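# Slide a door fully open without tipping the coffee table

## Task

Push or pull the sliding door until it is fully open and leave it resting there on its own, not held by the robot. Do not slam the door in either direction. The coffee table must be standing upright at the end. The robot must not fall over or be left leaning.

## Robot and tools

ROBOT. A LinearBot: a base that can drive in any direction, with a column about 1.75 m tall. A carriage rides 1.0 m up and down the column (lift_m) and carries two identical six-joint arms, each ending in a two-finger gripper. Arm bases sit about 0.57 m + lift_m above the floor, and carriage parts hang about 0.15 m lower. A hand reaches 0.78 m from its shoulder but only about 0.38 m below its arm base. Hands are about 0.16 m long and 0.1 m wide (0.14 m open). Parked joints 1-6 are 0, 0.05, 0.05, 1.45, 0, 0; parked, the robot is about 0.95 m wide and 0.7 m long. The wheel motors are strong (7 N m). Loose objects may occasionally get a brief outside push.

CAMERAS. carriage_camera is fixed to the carriage, facing forward and tilted about 20 degrees down. left_wrist_camera and right_wrist_camera look out past the fingertips. The carriage camera and parked fingertips are up to about 0.45 m above the arm bases.

FRAMES. Base frame: origin on the floor below the base centre, x forward, y left, z up. left_hand and right_hand are reported in it, each the point between that hand's finger pads. quat_wxyz rotates base axes into hand axes; hand z runs along the fingers, which open along hand y. An upward-pointing hand with joints 1, 5, 6 at 0 reads (1, 0, 0, 0). The odometry frame is the base frame at scene start; base_odometry only counts wheel rotation, so slip shows up as travel. Heading is positive leftward, -3.142 to 3.142.

execute_actions. Argument "actions": a list holding one action or none (empty list only returns state and images). An action may contain "base", "joints", or both; its motions begin together and may end separately. "base" holds exactly one key, each a relative offset from where the base last reported itself: translate_m (metres, forward positive, -2 to 2), strafe_m (metres, left positive, -2 to 2), rotate_rad (radians, counter-clockwise positive, -6.3 to 6.3). "joints" is a single object mapping joint names to absolute targets: lift_m 0 to 1 m; for each arm (left_ and right_ prefixes) joint1_rad -2.617 to 3.054 (yaw about vertical, 0 forward, positive left), joint2_rad 0 to 3.141 (shoulder: 0 upper arm back and level, 1.57 up, 3.14 forward and level), joint3_rad 0 to 3.141 (elbow: 0 folded, 3.14 straight), joint4_rad -1.57 to 1.57 (wrist pitch, positive lifts fingertips), joint5_rad -1.57 to 1.57 (wrist yaw, positive turns fingertips right, opposite to joint1), joint6_rad -2.094 to 2.094 (roll about the finger axis, positive clockwise viewed from the forearm), gripper_m 0 to 0.093 m pad gap. Done tolerances: lift 0.004, joint1/5/6 0.02, joint2/3 0.055, joint4 0.04, gripper 0.004. Omitted joints or base may keep driving to earlier targets unreported. Unknown keys or out-of-range numbers reject the whole call and nothing moves. One action lasts at most 15 s. "cameras": list from carriage_camera, left_wrist_camera, right_wrist_camera, all; omitted, null or ["all"] gives all, [] gives none; the "pictures" line lists image order. If a result reports a stop, later motion calls in that same reply are skipped.

wait: "seconds" 0 to 10; commands nothing and returns state and images. zoom_image: "camera" plus "region" [x0, y0, x1, y1] in pixels from the top-left, at most 504 by 504, on that camera's latest full image. finished_scene: "scene" (integer 1 or 2) ends the current scene irreversibly after the last command is held; the result reports success and gives the next task. Replying without any tool call ends everything.

RESULT LINES. base_status and joint_status describe how the last accepted action ended. Base "done" means the wheels turned the commanded amount, slip included; millimetre moves can fall short yet say done. "off_target": stopped away from target, may still push. "contact_stop" or "time_out": target dropped, holds where it stopped. "joint command not followed" (with a "cause:" line) means an arm's targets were withheld by a self-collision check; per joint it shows "not_followed", and the robot may retry them every action. Grippers in that action still move. on_its_own covers uncommanded parts; "held at" is the held target, not the position. motor_effort is percent of maximum, positive toward higher joint values, with the action's peak in brackets; readings have fixed bias and noise. A falling lift effort while lowering means a hand rests on something. drive_wheels is the busiest wheel (ignore sign); high at rest means the base is pressing something. Joint torques have per-arm offsets and noise. A holding gripper usually reads off_target. Motor temperatures are listed per arm in joint order. "ARM HIT" means an arm struck the robot itself.

CAUTIONS. Drive stops trigger on wheel strain or an arm pushed out of place, but arms are unmonitored during turns and often when arm joints are commanded; the base may roll on about 0.3 m after contact. Arms and grippers never stop on contact and snap to targets when freed. After a blocked drive, back off about 0.2 m (or reverse the turn), again if still pressed. Avoid driving backward into a table edge that the column can hit. Hand readings drift at long reach; a level hand sags 10-17 cm under 1 kg. Never let the arms hit or press hard on each other. Tipping is irreversible and not detected; it is likeliest with a high carriage, outstretched arms, pulling, loads or sudden stops; check pictures for lean. Extended arms heat quickly: MOTOR HOT from 75 °C, a 10 s arm stop at 90 °C, arm collapse at 100 °C. Move the door smoothly, never slam it, keep clear of the coffee table, and let go before finishing.

Each tool is called after "Request:" as name([rows], argument=value, ...), one row to a line, values as JSON.

## Session

Request:
execute_actions(actions=[])

Scene clock: 0.00 s.
Joint torques (N m, as the arm reports them, + toward a larger angle): no reading
Motor temperatures (°C, as the motors report them): left_arm=[27 30 27 31 27 30] | right_arm=[29 26 28 27 27 29]
base_odometry: x=+0.000 y=+0.000 heading=+0.000 (m, m, rad; odometry frame)
base_status: not commanded
joint_positions: lift_m=+0.298 left_joint1_rad=-0.012 left_joint2_rad=+0.042 left_joint3_rad=+0.021 left_joint4_rad=+1.439 left_joint5_rad=+0.013 left_joint6_rad=-0.009 left_gripper_m=+0.094 right_joint1_rad=-0.001 right_joint2_rad=+0.038 right_joint3_rad=+0.044 right_joint4_rad=+1.420 right_joint5_rad=-0.036 right_joint6_rad=+0.001 right_gripper_m=+0.094
joint_status: not commanded
motor_effort: lift_m=+22 drive_wheels=-2 (%)
left_hand: x=+0.3169 y=+0.3259 z=+1.3192 quat_wxyz=(+0.997, +0.006, +0.076, -0.011) (m; base frame)
right_hand: x=+0.3135 y=-0.3224 z=+1.3249 quat_wxyz=(+0.997, -0.018, +0.072, +0.001) (m; base frame)
pictures: carriage_camera, left_wrist_camera, right_wrist_camera
Images, in order (width x height): carriage_camera 504x504, left_wrist_camera 504x504, right_wrist_camera 504x504.

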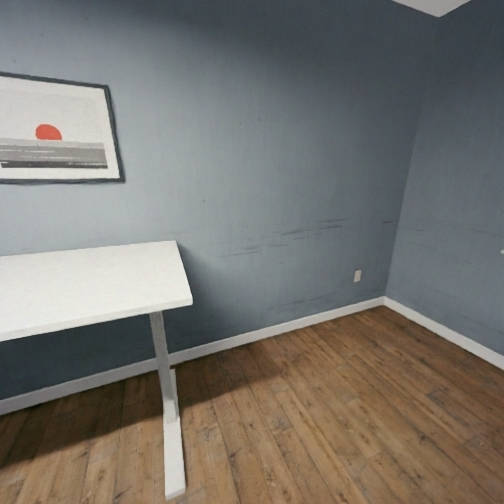

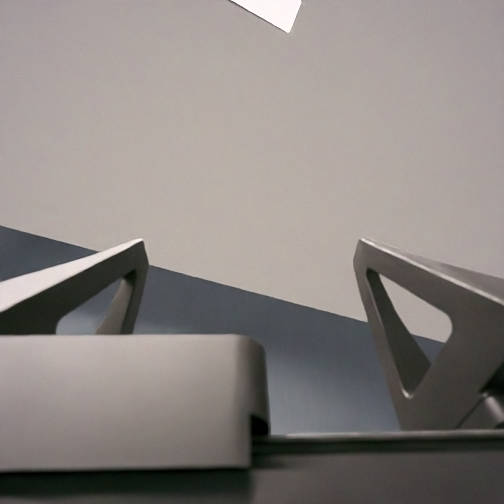

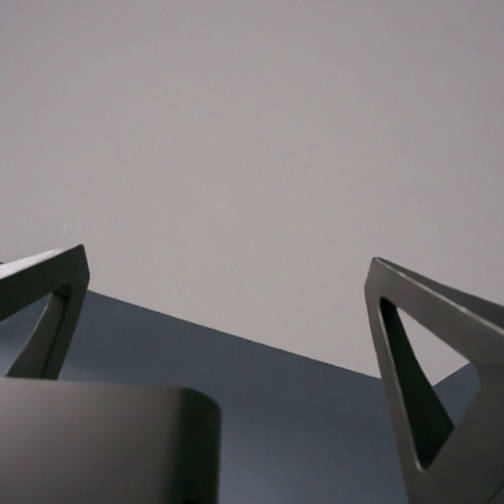

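Request:
execute_actions([
  {"base":{"rotate_rad":-1.5}},
], cameras=["carriage_camera"])

Request:
execute_actions([
  {"base":{"rotate_rad":-1.5}},
], cameras=["carriage_camera"])

Request:
execute_actions([
  {"base":{"rotate_rad":-1.5}},
], cameras=["carriage_camera"])

Scene clock: 5.00 s.
Joint torques (N m, as the arm reports them, + toward a larger angle): left_arm=[ 0.04  3.71  5.73 -0.02  0.09 -0.01] | right_arm=[-0.22  3.76  5.81 -0.06 -0.03  0.02]
Motor temperatures (°C, as the motors report them): left_arm=[27 30 27 31 27 30] | right_arm=[29 27 28 27 27 29]
base_odometry: x=+0.000 y=+0.000 heading=-1.500 (m, m, rad; odometry frame)
base_status: done
joint_positions: lift_m=+0.298 left_joint1_rad=-0.012 left_joint2_rad=+0.042 left_joint3_rad=+0.021 left_joint4_rad=+1.439 left_joint5_rad=+0.013 left_joint6_rad=-0.009 left_gripper_m=+0.094 right_joint1_rad=-0.001 right_joint2_rad=+0.038 right_joint3_rad=+0.044 right_joint4_rad=+1.420 right_joint5_rad=-0.036 right_joint6_rad=+0.001 right_gripper_m=+0.094
joint_status: not commanded
motor_effort: lift_m=+22(22) drive_wheels=+4(12) (%)
left_hand: x=+0.3169 y=+0.3259 z=+1.3192 quat_wxyz=(+0.997, +0.006, +0.076, -0.011) (m; base frame)
right_hand: x=+0.3136 y=-0.3224 z=+1.3249 quat_wxyz=(+0.997, -0.018, +0.073, +0.001) (m; base frame)
pictures: carriage_camera
Images, in order (width x height): carriage_camera 504x504.

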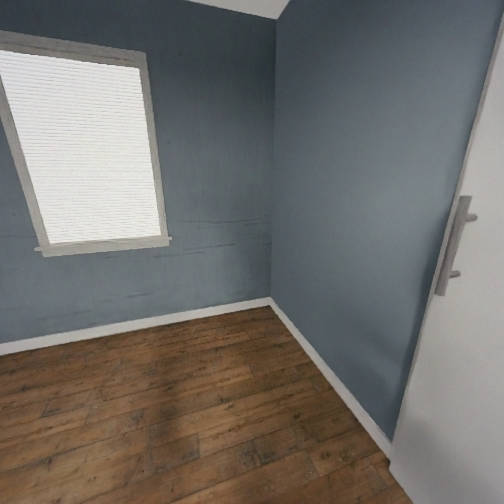

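Scene clock: 8.03 s.
Joint torques (N m, as the arm reports them, + toward a larger angle): left_arm=[-0.05  3.57  5.71 -0.07  0.04  0.02] | right_arm=[-0.21  3.65  5.79 -0.05 -0.05 -0.01]
Motor temperatures (°C, as the motors report them): left_arm=[27 31 27 31 27 30] | right_arm=[29 27 29 27 27 29]
base_odometry: x=+0.000 y=+0.000 heading=-3.000 (m, m, rad; odometry frame)
base_status: done
joint_positions: lift_m=+0.298 left_joint1_rad=-0.012 left_joint2_rad=+0.042 left_joint3_rad=+0.021 left_joint4_rad=+1.439 left_joint5_rad=+0.013 left_joint6_rad=-0.009 left_gripper_m=+0.094 right_joint1_rad=-0.001 right_joint2_rad=+0.038 right_joint3_rad=+0.044 right_joint4_rad=+1.420 right_joint5_rad=-0.036 right_joint6_rad=+0.001 right_gripper_m=+0.094
joint_status: not commanded
motor_effort: lift_m=+22(22) drive_wheels=+4(13) (%)
left_hand: x=+0.3169 y=+0.3259 z=+1.3192 quat_wxyz=(+0.997, +0.006, +0.076, -0.011) (m; base frame)
right_hand: x=+0.3136 y=-0.3224 z=+1.3249 quat_wxyz=(+0.997, -0.018, +0.073, +0.001) (m; base frame)
pictures: carriage_camera
Images, in order (width x height): carriage_camera 504x504.

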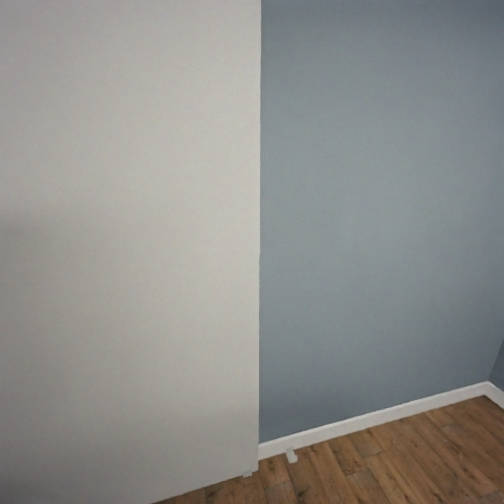

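Scene clock: 11.07 s.
Joint torques (N m, as the arm reports them, + toward a larger angle): left_arm=[-0.09  3.79  5.77 -0.03  0.1   0.01] | right_arm=[-0.24  3.77  5.85 -0.05 -0.04 -0.01]
Motor temperatures (°C, as the motors report them): left_arm=[27 31 28 31 27 30] | right_arm=[29 27 29 27 27 29]
base_odometry: x=+0.000 y=+0.000 heading=+1.784 (m, m, rad; odometry frame)
base_status: done
joint_positions: lift_m=+0.298 left_joint1_rad=-0.012 left_joint2_rad=+0.042 left_joint3_rad=+0.021 left_joint4_rad=+1.439 left_joint5_rad=+0.013 left_joint6_rad=-0.009 left_gripper_m=+0.094 right_joint1_rad=-0.001 right_joint2_rad=+0.038 right_joint3_rad=+0.044 right_joint4_rad=+1.420 right_joint5_rad=-0.036 right_joint6_rad=+0.001 right_gripper_m=+0.094
joint_status: not commanded
motor_effort: lift_m=+22(22) drive_wheels=+4(12) (%)
left_hand: x=+0.3169 y=+0.3259 z=+1.3192 quat_wxyz=(+0.997, +0.006, +0.076, -0.011) (m; base frame)
right_hand: x=+0.3136 y=-0.3225 z=+1.3249 quat_wxyz=(+0.997, -0.018, +0.073, +0.001) (m; base frame)
pictures: carriage_camera
Images, in order (width x height): carriage_camera 504x504.

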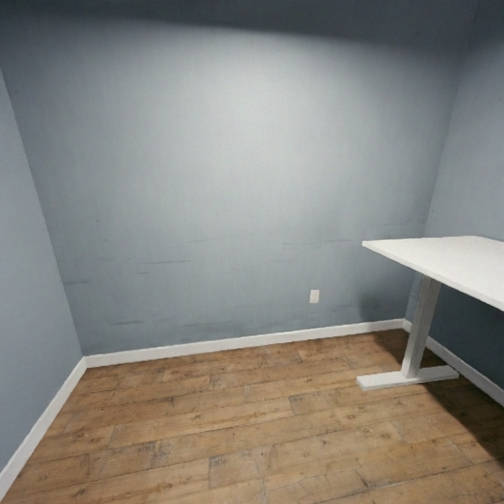

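Request:
execute_actions([
  {"base":{"rotate_rad":1.72},"joints":{"lift_m":0.0}},
], cameras=["carriage_camera"])

Request:
execute_actions([
  {"base":{"translate_m":-0.5}},
], cameras=["carriage_camera"])

Scene clock: 19.70 s.
Joint torques (N m, as the arm reports them, + toward a larger angle): left_arm=[-0.01  3.67  5.77 -0.08  0.09  0.02] | right_arm=[-0.24  3.6   5.83 -0.02 -0.03 -0.01]
Motor temperatures (°C, as the motors report them): left_arm=[27 31 28 31 27 30] | right_arm=[29 27 30 27 27 29]
base_odometry: x=+0.000 y=+0.000 heading=-2.780 (m, m, rad; odometry frame)
base_status: done
joint_positions: lift_m=+0.000 left_joint1_rad=-0.012 left_joint2_rad=+0.042 left_joint3_rad=+0.021 left_joint4_rad=+1.439 left_joint5_rad=+0.012 left_joint6_rad=-0.009 left_gripper_m=+0.094 right_joint1_rad=-0.001 right_joint2_rad=+0.038 right_joint3_rad=+0.044 right_joint4_rad=+1.418 right_joint5_rad=-0.036 right_joint6_rad=+0.001 right_gripper_m=+0.094
joint_status: all done
motor_effort: lift_m=+20(21) drive_wheels=+4(15) (%)
left_hand: x=+0.3171 y=+0.3260 z=+1.0215 quat_wxyz=(+0.997, +0.006, +0.076, -0.011) (m; base frame)
right_hand: x=+0.3139 y=-0.3225 z=+1.0272 quat_wxyz=(+0.997, -0.018, +0.073, +0.001) (m; base frame)
pictures: carriage_camera
Images, in order (width x height): carriage_camera 504x504.

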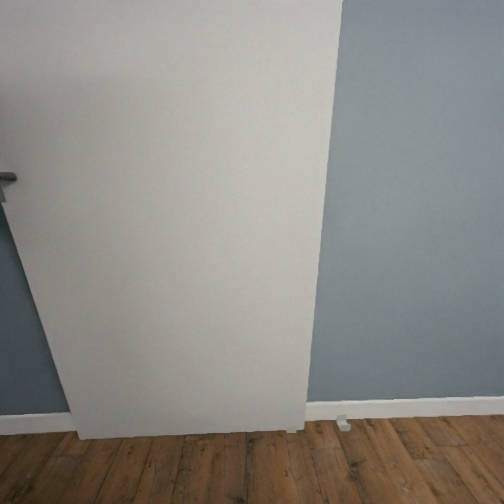

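Scene clock: 22.80 s.
Joint torques (N m, as the arm reports them, + toward a larger angle): left_arm=[ 0.08  3.97  5.69 -0.07  0.07  0.  ] | right_arm=[-0.17  3.55  5.88 -0.05 -0.05  0.  ]
Motor temperatures (°C, as the motors report them): left_arm=[27 31 28 31 27 30] | right_arm=[29 28 30 27 27 29]
base_odometry: x=+0.467 y=+0.177 heading=-2.779 (m, m, rad; odometry frame)
base_status: done
joint_positions: lift_m=+0.000 left_joint1_rad=-0.012 left_joint2_rad=+0.042 left_joint3_rad=+0.021 left_joint4_rad=+1.439 left_joint5_rad=+0.012 left_joint6_rad=-0.009 left_gripper_m=+0.094 right_joint1_rad=-0.001 right_joint2_rad=+0.038 right_joint3_rad=+0.044 right_joint4_rad=+1.419 right_joint5_rad=-0.036 right_joint6_rad=+0.001 right_gripper_m=+0.094
joint_status: not commanded
motor_effort: lift_m=+20(20) drive_wheels=-6(16) (%)
left_hand: x=+0.3171 y=+0.3260 z=+1.0215 quat_wxyz=(+0.997, +0.006, +0.076, -0.011) (m; base frame)
right_hand: x=+0.3138 y=-0.3225 z=+1.0272 quat_wxyz=(+0.997, -0.018, +0.073, +0.001) (m; base frame)
pictures: carriage_camera
Images, in order (width x height): carriage_camera 504x504.

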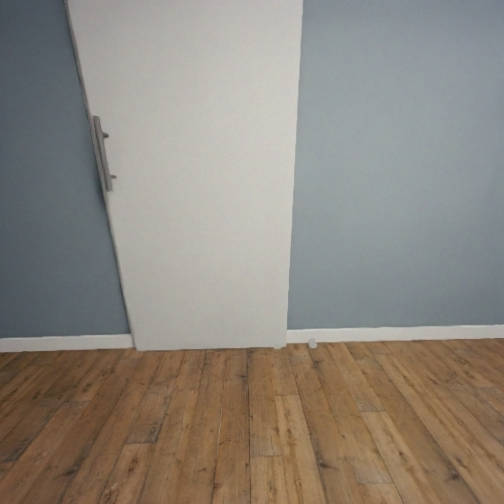

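Request:
execute_actions([
  {"base":{"strafe_m":0.33},"joints":{"left_joint2_rad":1.0,"left_joint3_rad":1.0,"left_joint4_rad":0.0}},
], cameras=["carriage_camera","left_wrist_camera"])

Scene clock: 29.57 s.
Joint torques (N m, as the arm reports them, + toward a larger angle): left_arm=[ 0.01 -1.59  8.69  2.4   0.07 -0.02] | right_arm=[-0.15  3.67  5.81 -0.03 -0.03  0.02]
Motor temperatures (°C, as the motors report them): left_arm=[27 31 29 31 27 30] | right_arm=[29 28 31 27 27 29]
base_odometry: x=+0.585 y=-0.131 heading=-2.779 (m, m, rad; odometry frame)
base_status: done
joint_positions: lift_m=+0.000 left_joint1_rad=-0.012 left_joint2_rad=+0.990 left_joint3_rad=+0.987 left_joint4_rad=+0.019 left_joint5_rad=+0.012 left_joint6_rad=-0.009 left_gripper_m=+0.094 right_joint1_rad=-0.001 right_joint2_rad=+0.038 right_joint3_rad=+0.044 right_joint4_rad=+1.419 right_joint5_rad=-0.036 right_joint6_rad=+0.001 right_gripper_m=+0.094
joint_status: all done
motor_effort: lift_m=+20(20) drive_wheels=-2(8) (%)
left_hand: x=+0.6433 y=+0.3219 z=+0.9966 quat_wxyz=(+0.713, +0.005, +0.701, -0.012) (m; base frame)
right_hand: x=+0.3138 y=-0.3225 z=+1.0272 quat_wxyz=(+0.997, -0.018, +0.073, +0.001) (m; base frame)
pictures: carriage_camera, left_wrist_camera
Images, in order (width x height): carriage_camera 504x504, left_wrist_camera 504x504.

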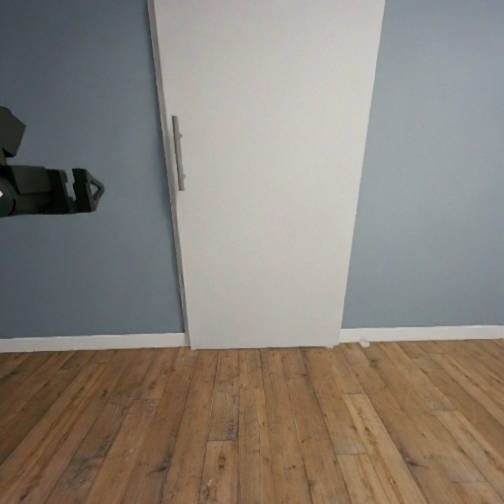

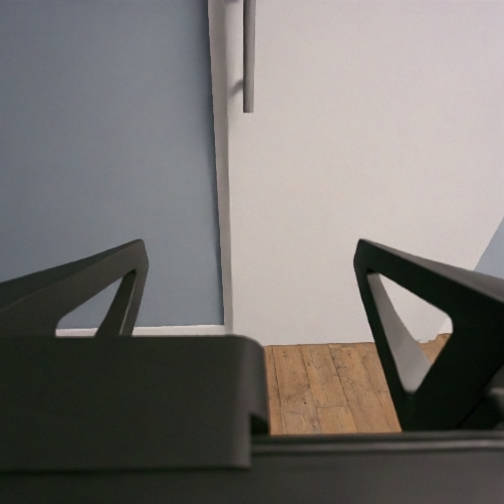

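Request:
execute_actions([
  {"base":{"translate_m":0.4},"joints":{"lift_m":0.08}},
], cameras=["carriage_camera","left_wrist_camera"])

Scene clock: 34.47 s.
Joint torques (N m, as the arm reports them, + toward a larger angle): left_arm=[-0.02 -1.5   8.12  2.51  0.07 -0.02] | right_arm=[-0.29  3.58  5.88 -0.02 -0.07  0.  ]
Motor temperatures (°C, as the motors report them): left_arm=[27 31 30 32 27 30] | right_arm=[29 28 31 27 27 29]
base_odometry: x=+0.211 y=-0.273 heading=-2.778 (m, m, rad; odometry frame)
base_status: done
joint_positions: lift_m=+0.080 left_joint1_rad=-0.012 left_joint2_rad=+0.990 left_joint3_rad=+0.998 left_joint4_rad=+0.012 left_joint5_rad=+0.012 left_joint6_rad=-0.009 left_gripper_m=+0.094 right_joint1_rad=-0.001 right_joint2_rad=+0.038 right_joint3_rad=+0.044 right_joint4_rad=+1.418 right_joint5_rad=-0.036 right_joint6_rad=+0.001 right_gripper_m=+0.094
joint_status: all done
motor_effort: lift_m=+23(28) drive_wheels=-5(11) (%)
left_hand: x=+0.6426 y=+0.3219 z=+1.0800 quat_wxyz=(+0.714, +0.005, +0.700, -0.012) (m; base frame)
right_hand: x=+0.3139 y=-0.3224 z=+1.1068 quat_wxyz=(+0.997, -0.018, +0.073, +0.001) (m; base frame)
pictures: carriage_camera, left_wrist_camera
Images, in order (width x height): carriage_camera 504x504, left_wrist_camera 504x504.

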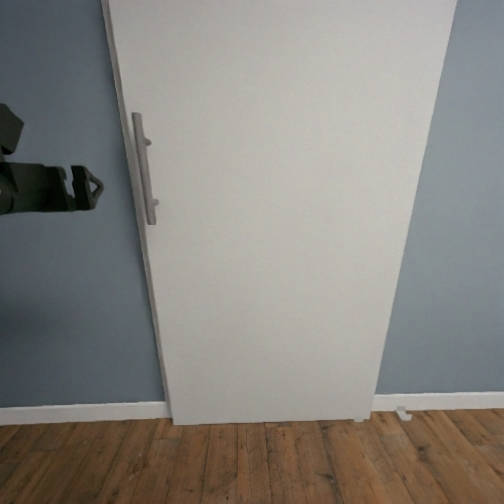

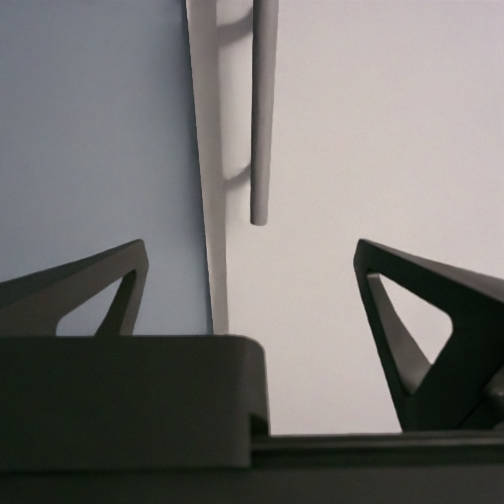

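Request:
execute_actions([
  {"base":{"translate_m":0.22}},
], cameras=["carriage_camera","left_wrist_camera"])

Scene clock: 38.53 s.
Joint torques (N m, as the arm reports them, + toward a larger angle): left_arm=[-0.12 -1.58  7.86  2.52  0.07 -0.01] | right_arm=[-0.26  3.6   5.88 -0.01 -0.06 -0.01]
Motor temperatures (°C, as the motors report them): left_arm=[27 31 30 33 27 30] | right_arm=[29 28 31 27 27 29]
base_odometry: x=+0.005 y=-0.352 heading=-2.777 (m, m, rad; odometry frame)
base_status: done
joint_positions: lift_m=+0.080 left_joint1_rad=-0.012 left_joint2_rad=+0.990 left_joint3_rad=+0.998 left_joint4_rad=+0.012 left_joint5_rad=+0.012 left_joint6_rad=-0.009 left_gripper_m=+0.094 right_joint1_rad=-0.001 right_joint2_rad=+0.038 right_joint3_rad=+0.044 right_joint4_rad=+1.418 right_joint5_rad=-0.036 right_joint6_rad=+0.001 right_gripper_m=+0.094
joint_status: not commanded
motor_effort: lift_m=+23(23) drive_wheels=-4(11) (%)
left_hand: x=+0.6426 y=+0.3219 z=+1.0799 quat_wxyz=(+0.714, +0.005, +0.700, -0.012) (m; base frame)
right_hand: x=+0.3140 y=-0.3224 z=+1.1068 quat_wxyz=(+0.997, -0.018, +0.073, +0.001) (m; base frame)
pictures: carriage_camera, left_wrist_camera
Images, in order (width x height): carriage_camera 504x504, left_wrist_camera 504x504.

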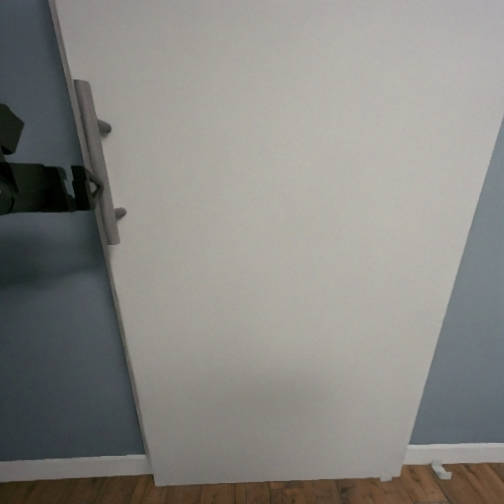

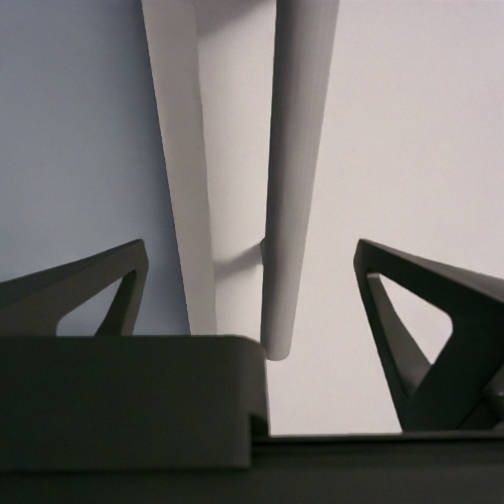

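Request:
execute_actions([
  {"base":{"translate_m":0.08}},
], cameras=["carriage_camera","left_wrist_camera"])

Scene clock: 42.07 s.
Joint torques (N m, as the arm reports them, + toward a larger angle): left_arm=[-0.26 -1.53  7.92  2.52  0.1   0.01] | right_arm=[-0.19  3.69  5.85 -0.03 -0.04  0.01]
Motor temperatures (°C, as the motors report them): left_arm=[27 31 31 34 27 30] | right_arm=[29 28 31 27 27 29]
base_odometry: x=-0.069 y=-0.381 heading=-2.777 (m, m, rad; odometry frame)
base_status: done
joint_positions: lift_m=+0.080 left_joint1_rad=-0.012 left_joint2_rad=+0.990 left_joint3_rad=+0.998 left_joint4_rad=+0.012 left_joint5_rad=+0.012 left_joint6_rad=-0.009 left_gripper_m=+0.094 right_joint1_rad=-0.001 right_joint2_rad=+0.038 right_joint3_rad=+0.044 right_joint4_rad=+1.418 right_joint5_rad=-0.036 right_joint6_rad=+0.001 right_gripper_m=+0.094
joint_status: not commanded
motor_effort: lift_m=+23(23) drive_wheels=-5(12) (%)
left_hand: x=+0.6426 y=+0.3219 z=+1.0798 quat_wxyz=(+0.714, +0.005, +0.700, -0.012) (m; base frame)
right_hand: x=+0.3141 y=-0.3224 z=+1.1068 quat_wxyz=(+0.997, -0.018, +0.074, +0.001) (m; base frame)
pictures: carriage_camera, left_wrist_camera
Images, in order (width x height): carriage_camera 504x504, left_wrist_camera 504x504.

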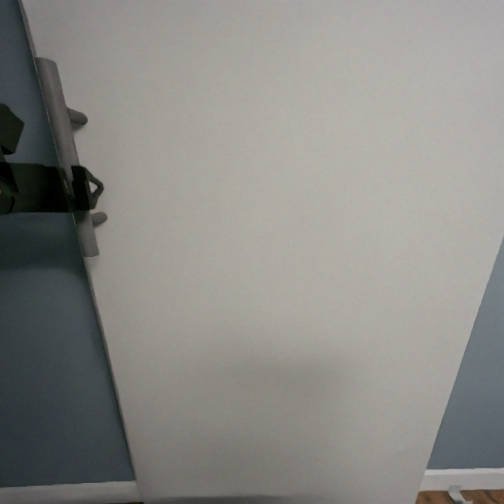

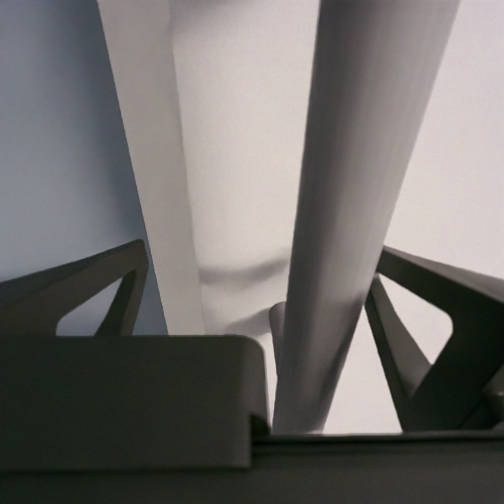

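Bar is between the fingers. Grip and pull a little.

Request:
execute_actions([
  {"joints":{"left_gripper_m":0.0}},
], cameras=[])

Request:
execute_actions([
  {"base":{"strafe_m":-0.15}},
])

Scene clock: 44.53 s.
Joint torques (N m, as the arm reports them, + toward a larger angle): left_arm=[ 1.19 -1.74  7.84  2.52 -0.55 -0.06] | right_arm=[-0.22  3.72  5.86 -0.04 -0.09  0.02]
Motor temperatures (°C, as the motors report them): left_arm=[27 31 31 34 27 30] | right_arm=[29 28 31 27 27 29]
base_odometry: x=-0.069 y=-0.381 heading=-2.777 (m, m, rad; odometry frame)
base_status: not commanded
joint_positions: lift_m=+0.080 left_joint1_rad=-0.027 left_joint2_rad=+0.991 left_joint3_rad=+0.998 left_joint4_rad=+0.013 left_joint5_rad=+0.068 left_joint6_rad=-0.006 left_gripper_m=+0.022 right_joint1_rad=-0.001 right_joint2_rad=+0.038 right_joint3_rad=+0.044 right_joint4_rad=+1.418 right_joint5_rad=-0.036 right_joint6_rad=+0.001 right_gripper_m=+0.094
joint_status: left_gripper_m off_target (ended at +0.022, target +0.000)
motor_effort: lift_m=+23(23) drive_wheels=-4(5) (%)
left_hand: x=+0.6420 y=+0.3071 z=+1.0799 quat_wxyz=(+0.713, +0.032, +0.699, -0.036) (m; base frame)
right_hand: x=+0.3141 y=-0.3224 z=+1.1068 quat_wxyz=(+0.997, -0.018, +0.074, +0.001) (m; base frame)
pictures: none
No camera images: the call's "cameras" was empty. Leave "cameras" out to get every camera's image.

Scene clock: 46.20 s.
Joint torques (N m, as the arm reports them, + toward a larger angle): left_arm=[ 1.03 -2.43  7.92  2.23 -0.1  -0.04] | right_arm=[-0.26  3.7   5.86 -0.06 -0.08 -0.02]
Motor temperatures (°C, as the motors report them): left_arm=[27 31 31 34 27 30] | right_arm=[29 28 31 27 27 29]
base_odometry: x=-0.099 y=-0.304 heading=-2.776 (m, m, rad; odometry frame)
base_status: strafe_m contact_stop (by the wheels' count: -0.082 of -0.150)
joint_positions: lift_m=+0.080 left_joint1_rad=-0.023 left_joint2_rad=+1.003 left_joint3_rad=+0.998 left_joint4_rad=+0.032 left_joint5_rad=+0.024 left_joint6_rad=-0.004 left_gripper_m=+0.022 right_joint1_rad=-0.001 right_joint2_rad=+0.038 right_joint3_rad=+0.044 right_joint4_rad=+1.419 right_joint5_rad=-0.035 right_joint6_rad=+0.001 right_gripper_m=+0.094
joint_status: not commanded
motor_effort: lift_m=+23(23) drive_wheels=-3(17) (%)
left_hand: x=+0.6462 y=+0.3158 z=+1.0802 quat_wxyz=(+0.716, +0.015, +0.697, -0.018) (m; base frame)
right_hand: x=+0.3137 y=-0.3227 z=+1.1069 quat_wxyz=(+0.997, -0.017, +0.073, +0.001) (m; base frame)
pictures: carriage_camera, left_wrist_camera, right_wrist_camera
Images, in order (width x height): carriage_camera 504x504, left_wrist_camera 504x504, right_wrist_camera 504x504.

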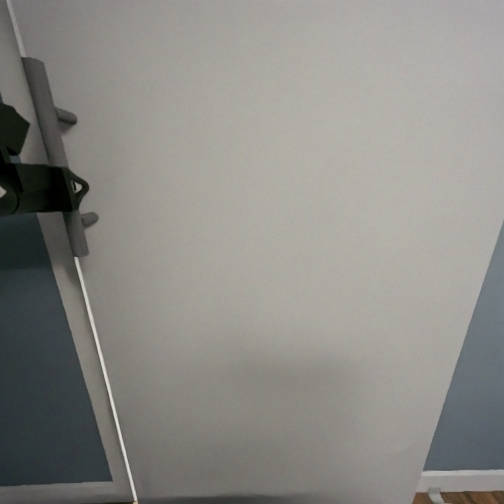

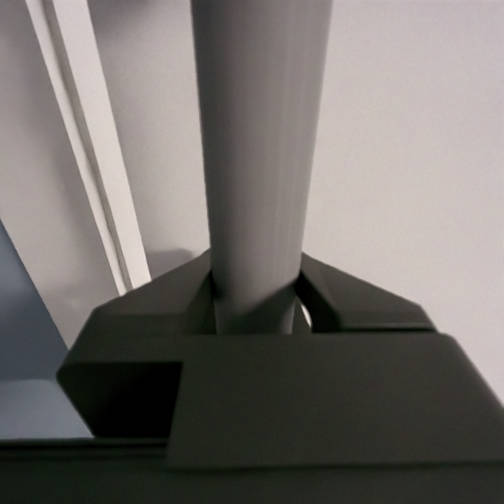

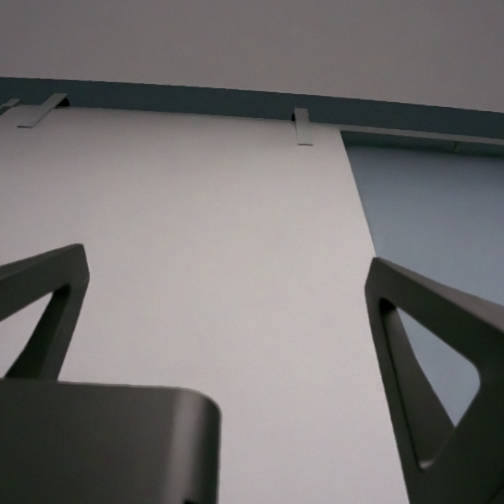

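Request:
execute_actions([
  {"base":{"strafe_m":-0.3},"joints":{"left_joint1_rad":-0.012}},
], cameras=["carriage_camera","left_wrist_camera"])

Scene clock: 49.07 s.
Joint torques (N m, as the arm reports them, + toward a larger angle): left_arm=[ 0.36 -3.16  7.9   2.13  0.13 -0.07] | right_arm=[-0.18  3.72  5.77 -0.05 -0.07  0.01]
Motor temperatures (°C, as the motors report them): left_arm=[27 31 31 35 27 30] | right_arm=[29 28 32 27 27 29]
base_odometry: x=-0.119 y=-0.253 heading=-2.776 (m, m, rad; odometry frame)
base_status: strafe_m contact_stop (by the wheels' count: -0.054 of -0.300)
joint_positions: lift_m=+0.080 left_joint1_rad=-0.015 left_joint2_rad=+1.011 left_joint3_rad=+0.998 left_joint4_rad=+0.043 left_joint5_rad=+0.003 left_joint6_rad=-0.004 left_gripper_m=+0.021 right_joint1_rad=-0.001 right_joint2_rad=+0.038 right_joint3_rad=+0.044 right_joint4_rad=+1.420 right_joint5_rad=-0.034 right_joint6_rad=+0.001 right_gripper_m=+0.094
joint_status: all done
motor_effort: lift_m=+22(23) drive_wheels=-1(14) (%)
left_hand: x=+0.6485 y=+0.3226 z=+1.0803 quat_wxyz=(+0.718, +0.005, +0.696, -0.008) (m; base frame)
right_hand: x=+0.3135 y=-0.3228 z=+1.1069 quat_wxyz=(+0.997, -0.017, +0.072, +0.001) (m; base frame)
pictures: carriage_camera, left_wrist_camera
Images, in order (width x height): carriage_camera 504x504, left_wrist_camera 504x504.

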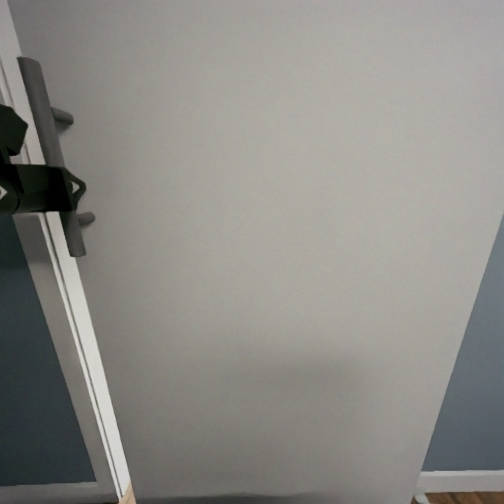

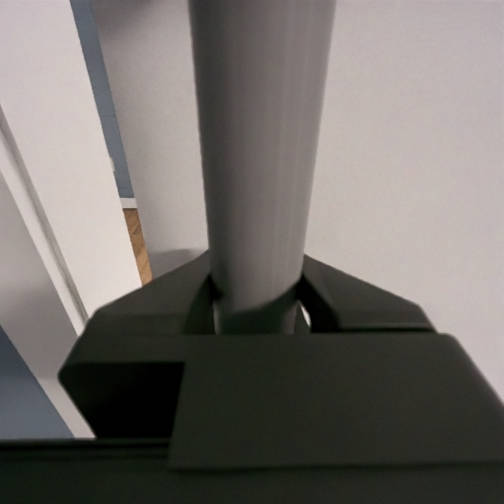

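Request:
execute_actions([
  {"base":{"rotate_rad":0.03},"joints":{"left_gripper_m":0.05}},
], cameras=[])

Request:
execute_actions([
  {"base":{"translate_m":0.015}},
], cameras=[])

Request:
execute_actions([
  {"base":{"strafe_m":-0.3},"joints":{"left_joint1_rad":-0.012}},
], cameras=["carriage_camera","left_wrist_camera"])

Scene clock: 55.07 s.
Joint torques (N m, as the arm reports them, + toward a larger angle): left_arm=[ 0.46 -3.52  7.91  2.35 -0.07 -0.06] | right_arm=[-0.26  3.68  5.74 -0.02 -0.08  0.02]
Motor temperatures (°C, as the motors report them): left_arm=[27 31 32 35 27 30] | right_arm=[29 28 32 27 27 29]
base_odometry: x=-0.119 y=-0.253 heading=-2.747 (m, m, rad; odometry frame)
base_status: done
joint_positions: lift_m=+0.080 left_joint1_rad=-0.018 left_joint2_rad=+1.016 left_joint3_rad=+0.998 left_joint4_rad=+0.032 left_joint5_rad=+0.028 left_joint6_rad=-0.004 left_gripper_m=+0.050 right_joint1_rad=-0.001 right_joint2_rad=+0.038 right_joint3_rad=+0.044 right_joint4_rad=+1.419 right_joint5_rad=-0.034 right_joint6_rad=+0.001 right_gripper_m=+0.094
joint_status: all done
motor_effort: lift_m=+23(22) drive_wheels=-6(13) (%)
left_hand: x=+0.6497 y=+0.3172 z=+1.0759 quat_wxyz=(+0.712, +0.015, +0.702, -0.018) (m; base frame)
right_hand: x=+0.3137 y=-0.3228 z=+1.1069 quat_wxyz=(+0.997, -0.017, +0.073, +0.001) (m; base frame)
pictures: none
No camera images: the call's "cameras" was empty. Leave "cameras" out to get every camera's image.

Scene clock: 55.83 s.
Joint torques (N m, as the arm reports them, + toward a larger angle): left_arm=[ 0.53 -3.45  8.06  2.45  0.   -0.02] | right_arm=[-0.15  3.68  5.78 -0.02 -0.08 -0.01]
Motor temperatures (°C, as the motors report them): left_arm=[27 31 32 35 27 30] | right_arm=[29 28 32 27 27 29]
base_odometry: x=-0.133 y=-0.259 heading=-2.747 (m, m, rad; odometry frame)
base_status: done
joint_positions: lift_m=+0.080 left_joint1_rad=-0.018 left_joint2_rad=+1.016 left_joint3_rad=+0.998 left_joint4_rad=+0.020 left_joint5_rad=+0.019 left_joint6_rad=-0.004 left_gripper_m=+0.050 right_joint1_rad=-0.001 right_joint2_rad=+0.038 right_joint3_rad=+0.044 right_joint4_rad=+1.420 right_joint5_rad=-0.034 right_joint6_rad=+0.001 right_gripper_m=+0.094
joint_status: not commanded
motor_effort: lift_m=+23(22) drive_wheels=+6(7) (%)
left_hand: x=+0.6498 y=+0.3188 z=+1.0729 quat_wxyz=(+0.708, +0.011, +0.706, -0.014) (m; base frame)
right_hand: x=+0.3135 y=-0.3228 z=+1.1069 quat_wxyz=(+0.997, -0.017, +0.072, +0.001) (m; base frame)
pictures: none
No camera images: the call's "cameras" was empty. Leave "cameras" out to get every camera's image.

Scene clock: 57.73 s.
Joint torques (N m, as the arm reports them, + toward a larger angle): left_arm=[ 0.29 -3.42  7.89  2.54 -0.26 -0.03] | right_arm=[-0.15  3.66  5.91 -0.06 -0.05  0.03]
Motor temperatures (°C, as the motors report them): left_arm=[27 31 32 35 27 30] | right_arm=[29 28 32 27 27 29]
base_odometry: x=-0.168 y=-0.175 heading=-2.747 (m, m, rad; odometry frame)
base_status: strafe_m contact_stop (by the wheels' count: -0.090 of -0.300)
joint_positions: lift_m=+0.080 left_joint1_rad=-0.014 left_joint2_rad=+1.014 left_joint3_rad=+0.998 left_joint4_rad=+0.012 left_joint5_rad=+0.041 left_joint6_rad=-0.004 left_gripper_m=+0.050 right_joint1_rad=-0.001 right_joint2_rad=+0.038 right_joint3_rad=+0.044 right_joint4_rad=+1.421 right_joint5_rad=-0.034 right_joint6_rad=+0.001 right_gripper_m=+0.094
joint_status: all done
motor_effort: lift_m=+22(22) drive_wheels=-2(15) (%)
left_hand: x=+0.6492 y=+0.3162 z=+1.0714 quat_wxyz=(+0.705, +0.018, +0.708, -0.021) (m; base frame)
right_hand: x=+0.3133 y=-0.3229 z=+1.1070 quat_wxyz=(+0.997, -0.017, +0.072, +0.001) (m; base frame)
pictures: carriage_camera, left_wrist_camera
Images, in order (width x height): carriage_camera 504x504, left_wrist_camera 504x504.

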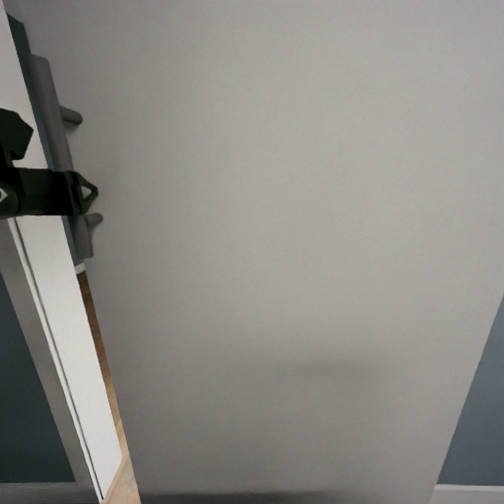

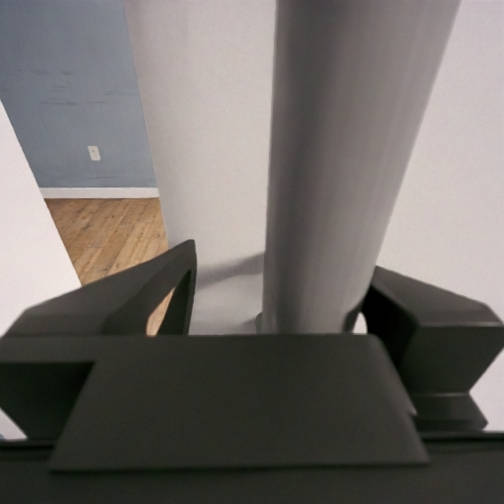

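Request:
execute_actions([
  {"base":{"strafe_m":-0.25},"joints":{"left_joint1_rad":-0.012}},
], cameras=[])

Request:
execute_actions([
  {"base":{"strafe_m":-0.25},"joints":{"left_joint1_rad":-0.012}},
], cameras=["carriage_camera","left_wrist_camera"])

Scene clock: 62.70 s.
Joint torques (N m, as the arm reports them, + toward a larger angle): left_arm=[ 0.09 -3.5   7.74  2.6  -0.24 -0.03] | right_arm=[-0.24  3.73  5.7  -0.09 -0.08 -0.02]
Motor temperatures (°C, as the motors report them): left_arm=[27 31 33 36 28 30] | right_arm=[29 28 32 27 27 29]
base_odometry: x=-0.203 y=-0.092 heading=-2.746 (m, m, rad; odometry frame)
base_status: strafe_m contact_stop (by the wheels' count: -0.090 of -0.250)
joint_positions: lift_m=+0.080 left_joint1_rad=-0.015 left_joint2_rad=+1.014 left_joint3_rad=+0.998 left_joint4_rad=+0.009 left_joint5_rad=+0.041 left_joint6_rad=-0.005 left_gripper_m=+0.050 right_joint1_rad=-0.001 right_joint2_rad=+0.038 right_joint3_rad=+0.044 right_joint4_rad=+1.421 right_joint5_rad=-0.034 right_joint6_rad=+0.001 right_gripper_m=+0.094
joint_status: all done
motor_effort: lift_m=+22(23) drive_wheels=-2(14) (%)
left_hand: x=+0.6492 y=+0.3161 z=+1.0707 quat_wxyz=(+0.704, +0.018, +0.710, -0.021) (m; base frame)
right_hand: x=+0.3131 y=-0.3229 z=+1.1071 quat_wxyz=(+0.997, -0.017, +0.072, +0.001) (m; base frame)
pictures: none
No camera images: the call's "cameras" was empty. Leave "cameras" out to get every camera's image.

not run: a stop came earlier in this reply.

Request:
execute_actions([
  {"base":{"strafe_m":-0.08}},
], cameras=[])

Request:
execute_actions([
  {"base":{"strafe_m":-0.08}},
], cameras=[])

Request:
execute_actions([
  {"base":{"strafe_m":-0.08}},
], cameras=["carriage_camera","left_wrist_camera"])

Scene clock: 67.30 s.
Joint torques (N m, as the arm reports them, + toward a larger angle): left_arm=[-1.15 -3.31  8.02  2.57  0.14 -0.07] | right_arm=[-0.31  3.72  5.82 -0.06 -0.07  0.05]
Motor temperatures (°C, as the motors report them): left_arm=[27 31 33 36 28 30] | right_arm=[29 29 32 27 27 29]
base_odometry: x=-0.230 y=-0.028 heading=-2.746 (m, m, rad; odometry frame)
base_status: strafe_m contact_stop (by the wheels' count: -0.069 of -0.080)
joint_positions: lift_m=+0.080 left_joint1_rad=+0.000 left_joint2_rad=+1.014 left_joint3_rad=+0.998 left_joint4_rad=+0.009 left_joint5_rad=+0.006 left_joint6_rad=-0.005 left_gripper_m=+0.050 right_joint1_rad=-0.001 right_joint2_rad=+0.038 right_joint3_rad=+0.044 right_joint4_rad=+1.420 right_joint5_rad=-0.034 right_joint6_rad=+0.001 right_gripper_m=+0.094
joint_status: not commanded
motor_effort: lift_m=+23(22) drive_wheels=-1(11) (%)
left_hand: x=+0.6495 y=+0.3274 z=+1.0707 quat_wxyz=(+0.704, +0.001, +0.710, -0.004) (m; base frame)
right_hand: x=+0.3133 y=-0.3229 z=+1.1071 quat_wxyz=(+0.997, -0.017, +0.072, +0.001) (m; base frame)
pictures: none
No camera images: the call's "cameras" was empty. Leave "cameras" out to get every camera's image.

not run: a stop came earlier in this reply.

not run: a stop came earlier in this reply.

One at a time, then.

Request:
execute_actions([
  {"base":{"strafe_m":-0.3},"joints":{"left_joint1_rad":-0.012}},
], cameras=["carriage_camera","left_wrist_camera"])

Scene clock: 70.60 s.
Joint torques (N m, as the arm reports them, + toward a larger angle): left_arm=[ 1.29 -2.92  8.07  2.63 -0.22 -0.08] | right_arm=[-0.31  3.71  5.77 -0.05 -0.08  0.01]
Motor temperatures (°C, as the motors report them): left_arm=[27 31 33 37 28 30] | right_arm=[29 29 32 27 27 29]
base_odometry: x=-0.263 y=+0.048 heading=-2.745 (m, m, rad; odometry frame)
base_status: strafe_m contact_stop (by the wheels' count: -0.082 of -0.300)
joint_positions: lift_m=+0.080 left_joint1_rad=-0.028 left_joint2_rad=+1.008 left_joint3_rad=+0.998 left_joint4_rad=+0.003 left_joint5_rad=+0.035 left_joint6_rad=-0.005 left_gripper_m=+0.050 right_joint1_rad=-0.001 right_joint2_rad=+0.038 right_joint3_rad=+0.044 right_joint4_rad=+1.420 right_joint5_rad=-0.034 right_joint6_rad=+0.001 right_gripper_m=+0.094
joint_status: all done
motor_effort: lift_m=+22(22) drive_wheels=-2(15) (%)
left_hand: x=+0.6475 y=+0.3123 z=+1.0713 quat_wxyz=(+0.704, +0.020, +0.709, -0.024) (m; base frame)
right_hand: x=+0.3134 y=-0.3228 z=+1.1070 quat_wxyz=(+0.997, -0.017, +0.072, +0.001) (m; base frame)
pictures: carriage_camera, left_wrist_camera
Images, in order (width x height): carriage_camera 504x504, left_wrist_camera 504x504.

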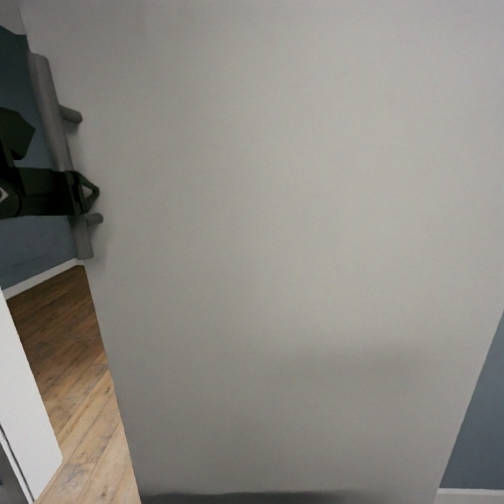

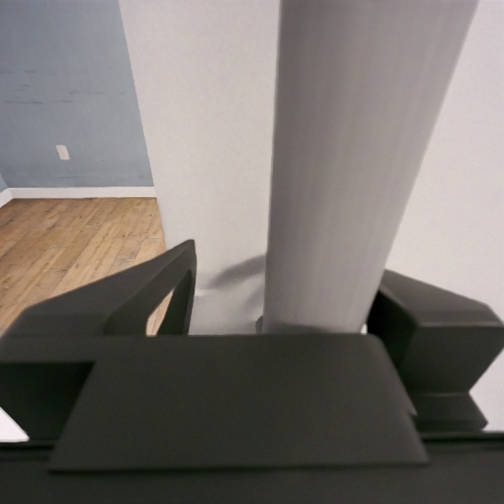

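Request:
execute_actions([
  {"base":{"strafe_m":-0.3},"joints":{"left_joint1_rad":-0.012}},
], cameras=[])

Scene clock: 74.07 s.
Joint torques (N m, as the arm reports them, + toward a larger angle): left_arm=[ 1.71 -2.46  8.    2.66 -0.14 -0.06] | right_arm=[-0.23  3.72  5.95 -0.04 -0.08  0.03]
Motor temperatures (°C, as the motors report them): left_arm=[27 31 33 37 28 30] | right_arm=[29 29 32 27 27 29]
base_odometry: x=-0.304 y=+0.146 heading=-2.745 (m, m, rad; odometry frame)
base_status: strafe_m contact_stop (by the wheels' count: -0.107 of -0.300)
joint_positions: lift_m=+0.080 left_joint1_rad=-0.031 left_joint2_rad=+1.001 left_joint3_rad=+0.998 left_joint4_rad=+0.001 left_joint5_rad=+0.046 left_joint6_rad=-0.005 left_gripper_m=+0.050 right_joint1_rad=-0.001 right_joint2_rad=+0.038 right_joint3_rad=+0.043 right_joint4_rad=+1.420 right_joint5_rad=-0.034 right_joint6_rad=+0.001 right_gripper_m=+0.094
joint_status: all done
motor_effort: lift_m=+22(22) drive_wheels=-2(16) (%)
left_hand: x=+0.6451 y=+0.3094 z=+1.0734 quat_wxyz=(+0.706, +0.025, +0.707, -0.029) (m; base frame)
right_hand: x=+0.3138 y=-0.3229 z=+1.1068 quat_wxyz=(+0.997, -0.017, +0.073, +0.001) (m; base frame)
pictures: none
No camera images: the call's "cameras" was empty. Leave "cameras" out to get every camera's image.

Request:
execute_actions([
  {"base":{"strafe_m":-0.3},"joints":{"left_joint1_rad":-0.012}},
])

Scene clock: 77.77 s.
Joint torques (N m, as the arm reports them, + toward a larger angle): left_arm=[ 1.72 -1.48  7.95  2.75 -0.18 -0.04] | right_arm=[-0.22  3.67  5.95 -0.07 -0.08  0.02]
Motor temperatures (°C, as the motors report them): left_arm=[27 31 34 37 28 30] | right_arm=[29 29 32 27 27 29]
base_odometry: x=-0.350 y=+0.253 heading=-2.744 (m, m, rad; odometry frame)
base_status: strafe_m contact_stop (by the wheels' count: -0.116 of -0.300)
joint_positions: lift_m=+0.080 left_joint1_rad=-0.029 left_joint2_rad=+0.990 left_joint3_rad=+0.998 left_joint4_rad=-0.006 left_joint5_rad=+0.037 left_joint6_rad=-0.005 left_gripper_m=+0.050 right_joint1_rad=-0.001 right_joint2_rad=+0.038 right_joint3_rad=+0.043 right_joint4_rad=+1.420 right_joint5_rad=-0.033 right_joint6_rad=+0.001 right_gripper_m=+0.094
joint_status: all done
motor_effort: lift_m=+22(22) drive_wheels=-2(16) (%)
left_hand: x=+0.6424 y=+0.3115 z=+1.0755 quat_wxyz=(+0.707, +0.022, +0.706, -0.025) (m; base frame)
right_hand: x=+0.3138 y=-0.3230 z=+1.1068 quat_wxyz=(+0.997, -0.016, +0.073, +0.001) (m; base frame)
pictures: carriage_camera, left_wrist_camera, right_wrist_camera
Images, in order (width x height): carriage_camera 504x504, left_wrist_camera 504x504, right_wrist_camera 504x504.

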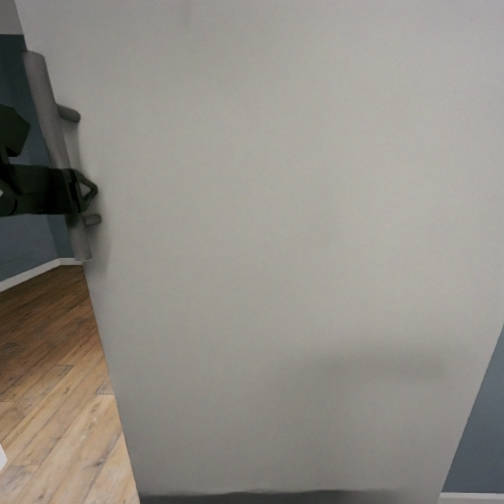

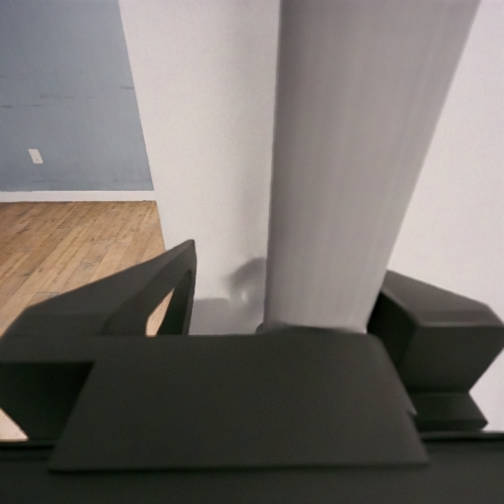

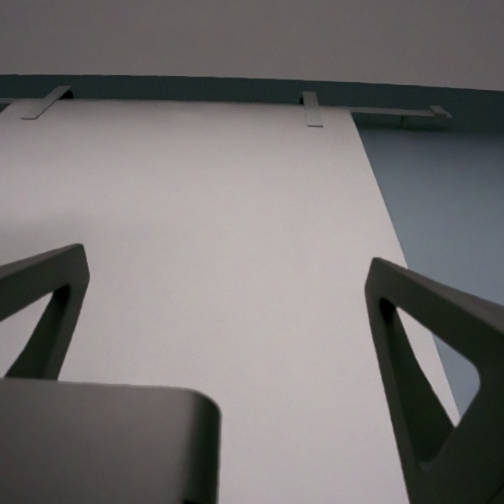

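Request:
execute_actions([
  {"base":{"strafe_m":-0.12},"joints":{"left_joint1_rad":-0.012}},
], cameras=["right_wrist_camera"])

Scene clock: 81.30 s.
Joint torques (N m, as the arm reports them, + toward a larger angle): left_arm=[-0.42 -0.59  7.71  2.79 -0.03 -0.08] | right_arm=[-0.27  3.62  5.83 -0.04 -0.06  0.  ]
Motor temperatures (°C, as the motors report them): left_arm=[27 31 34 38 28 30] | right_arm=[29 29 32 27 27 29]
base_odometry: x=-0.396 y=+0.364 heading=-2.744 (m, m, rad; odometry frame)
base_status: done
joint_positions: lift_m=+0.080 left_joint1_rad=-0.007 left_joint2_rad=+0.981 left_joint3_rad=+0.998 left_joint4_rad=-0.008 left_joint5_rad=+0.025 left_joint6_rad=-0.005 left_gripper_m=+0.050 right_joint1_rad=-0.001 right_joint2_rad=+0.038 right_joint3_rad=+0.043 right_joint4_rad=+1.420 right_joint5_rad=-0.034 right_joint6_rad=+0.001 right_gripper_m=+0.094
joint_status: all done
motor_effort: lift_m=+22(22) drive_wheels=-1(14) (%)
left_hand: x=+0.6399 y=+0.3217 z=+1.0783 quat_wxyz=(+0.710, +0.010, +0.704, -0.013) (m; base frame)
right_hand: x=+0.3138 y=-0.3229 z=+1.1068 quat_wxyz=(+0.997, -0.017, +0.073, +0.001) (m; base frame)
pictures: right_wrist_camera
Images, in order (width x height): right_wrist_camera 504x504.

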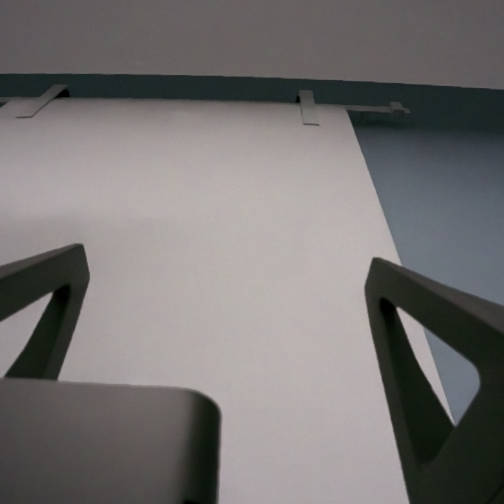

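Request:
execute_actions([
  {"base":{"translate_m":-0.01}},
], cameras=[])

Request:
execute_actions([
  {"base":{"strafe_m":-0.08},"joints":{"left_joint1_rad":-0.012}},
], cameras=["right_wrist_camera"])

Request:
execute_actions([
  {"base":{"strafe_m":-0.05},"joints":{"left_joint1_rad":-0.012}},
], cameras=["right_wrist_camera"])

Scene clock: 84.87 s.
Joint torques (N m, as the arm reports them, + toward a larger angle): left_arm=[-0.44 -1.14  7.84  2.73 -0.09 -0.08] | right_arm=[-0.18  3.7   5.91 -0.05 -0.07  0.  ]
Motor temperatures (°C, as the motors report them): left_arm=[27 31 34 38 28 30] | right_arm=[29 29 33 27 27 29]
base_odometry: x=-0.387 y=+0.368 heading=-2.744 (m, m, rad; odometry frame)
base_status: done
joint_positions: lift_m=+0.080 left_joint1_rad=-0.007 left_joint2_rad=+0.984 left_joint3_rad=+0.998 left_joint4_rad=-0.002 left_joint5_rad=+0.027 left_joint6_rad=-0.005 left_gripper_m=+0.050 right_joint1_rad=-0.001 right_joint2_rad=+0.038 right_joint3_rad=+0.043 right_joint4_rad=+1.420 right_joint5_rad=-0.034 right_joint6_rad=+0.001 right_gripper_m=+0.094
joint_status: not commanded
motor_effort: lift_m=+22(22) drive_wheels=+0(4) (%)
left_hand: x=+0.6409 y=+0.3213 z=+1.0785 quat_wxyz=(+0.711, +0.010, +0.703, -0.014) (m; base frame)
right_hand: x=+0.3137 y=-0.3229 z=+1.1068 quat_wxyz=(+0.997, -0.017, +0.073, +0.001) (m; base frame)
pictures: none
No camera images: the call's "cameras" was empty. Leave "cameras" out to get every camera's image.

Scene clock: 86.27 s.
Joint torques (N m, as the arm reports them, + toward a larger angle): left_arm=[-1.25 -1.39  7.84  2.56  0.08 -0.05] | right_arm=[-0.25  3.6   5.95 -0.04 -0.09  0.  ]
Motor temperatures (°C, as the motors report them): left_arm=[27 31 34 38 28 30] | right_arm=[29 29 33 27 27 29]
base_odometry: x=-0.412 y=+0.428 heading=-2.745 (m, m, rad; odometry frame)
base_status: strafe_m contact_stop (by the wheels' count: -0.065 of -0.080)
joint_positions: lift_m=+0.080 left_joint1_rad=-0.001 left_joint2_rad=+0.990 left_joint3_rad=+0.998 left_joint4_rad=+0.007 left_joint5_rad=+0.006 left_joint6_rad=-0.004 left_gripper_m=+0.050 right_joint1_rad=-0.001 right_joint2_rad=+0.038 right_joint3_rad=+0.043 right_joint4_rad=+1.419 right_joint5_rad=-0.034 right_joint6_rad=+0.001 right_gripper_m=+0.094
joint_status: all done
motor_effort: lift_m=+22(22) drive_wheels=-1(10) (%)
left_hand: x=+0.6427 y=+0.3272 z=+1.0788 quat_wxyz=(+0.713, +0.001, +0.702, -0.004) (m; base frame)
right_hand: x=+0.3138 y=-0.3228 z=+1.1068 quat_wxyz=(+0.997, -0.017, +0.073, +0.001) (m; base frame)
pictures: right_wrist_camera
Images, in order (width x height): right_wrist_camera 504x504.

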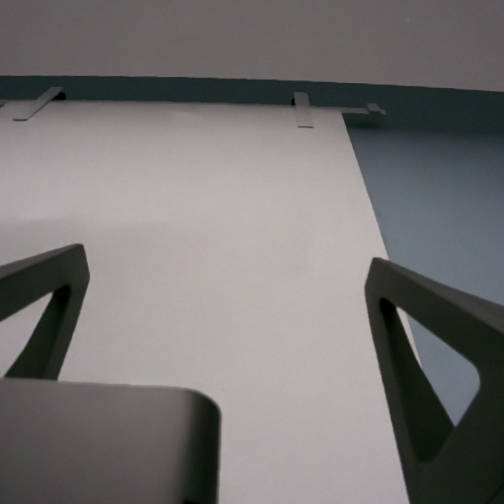

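not run: a stop came earlier in this reply.


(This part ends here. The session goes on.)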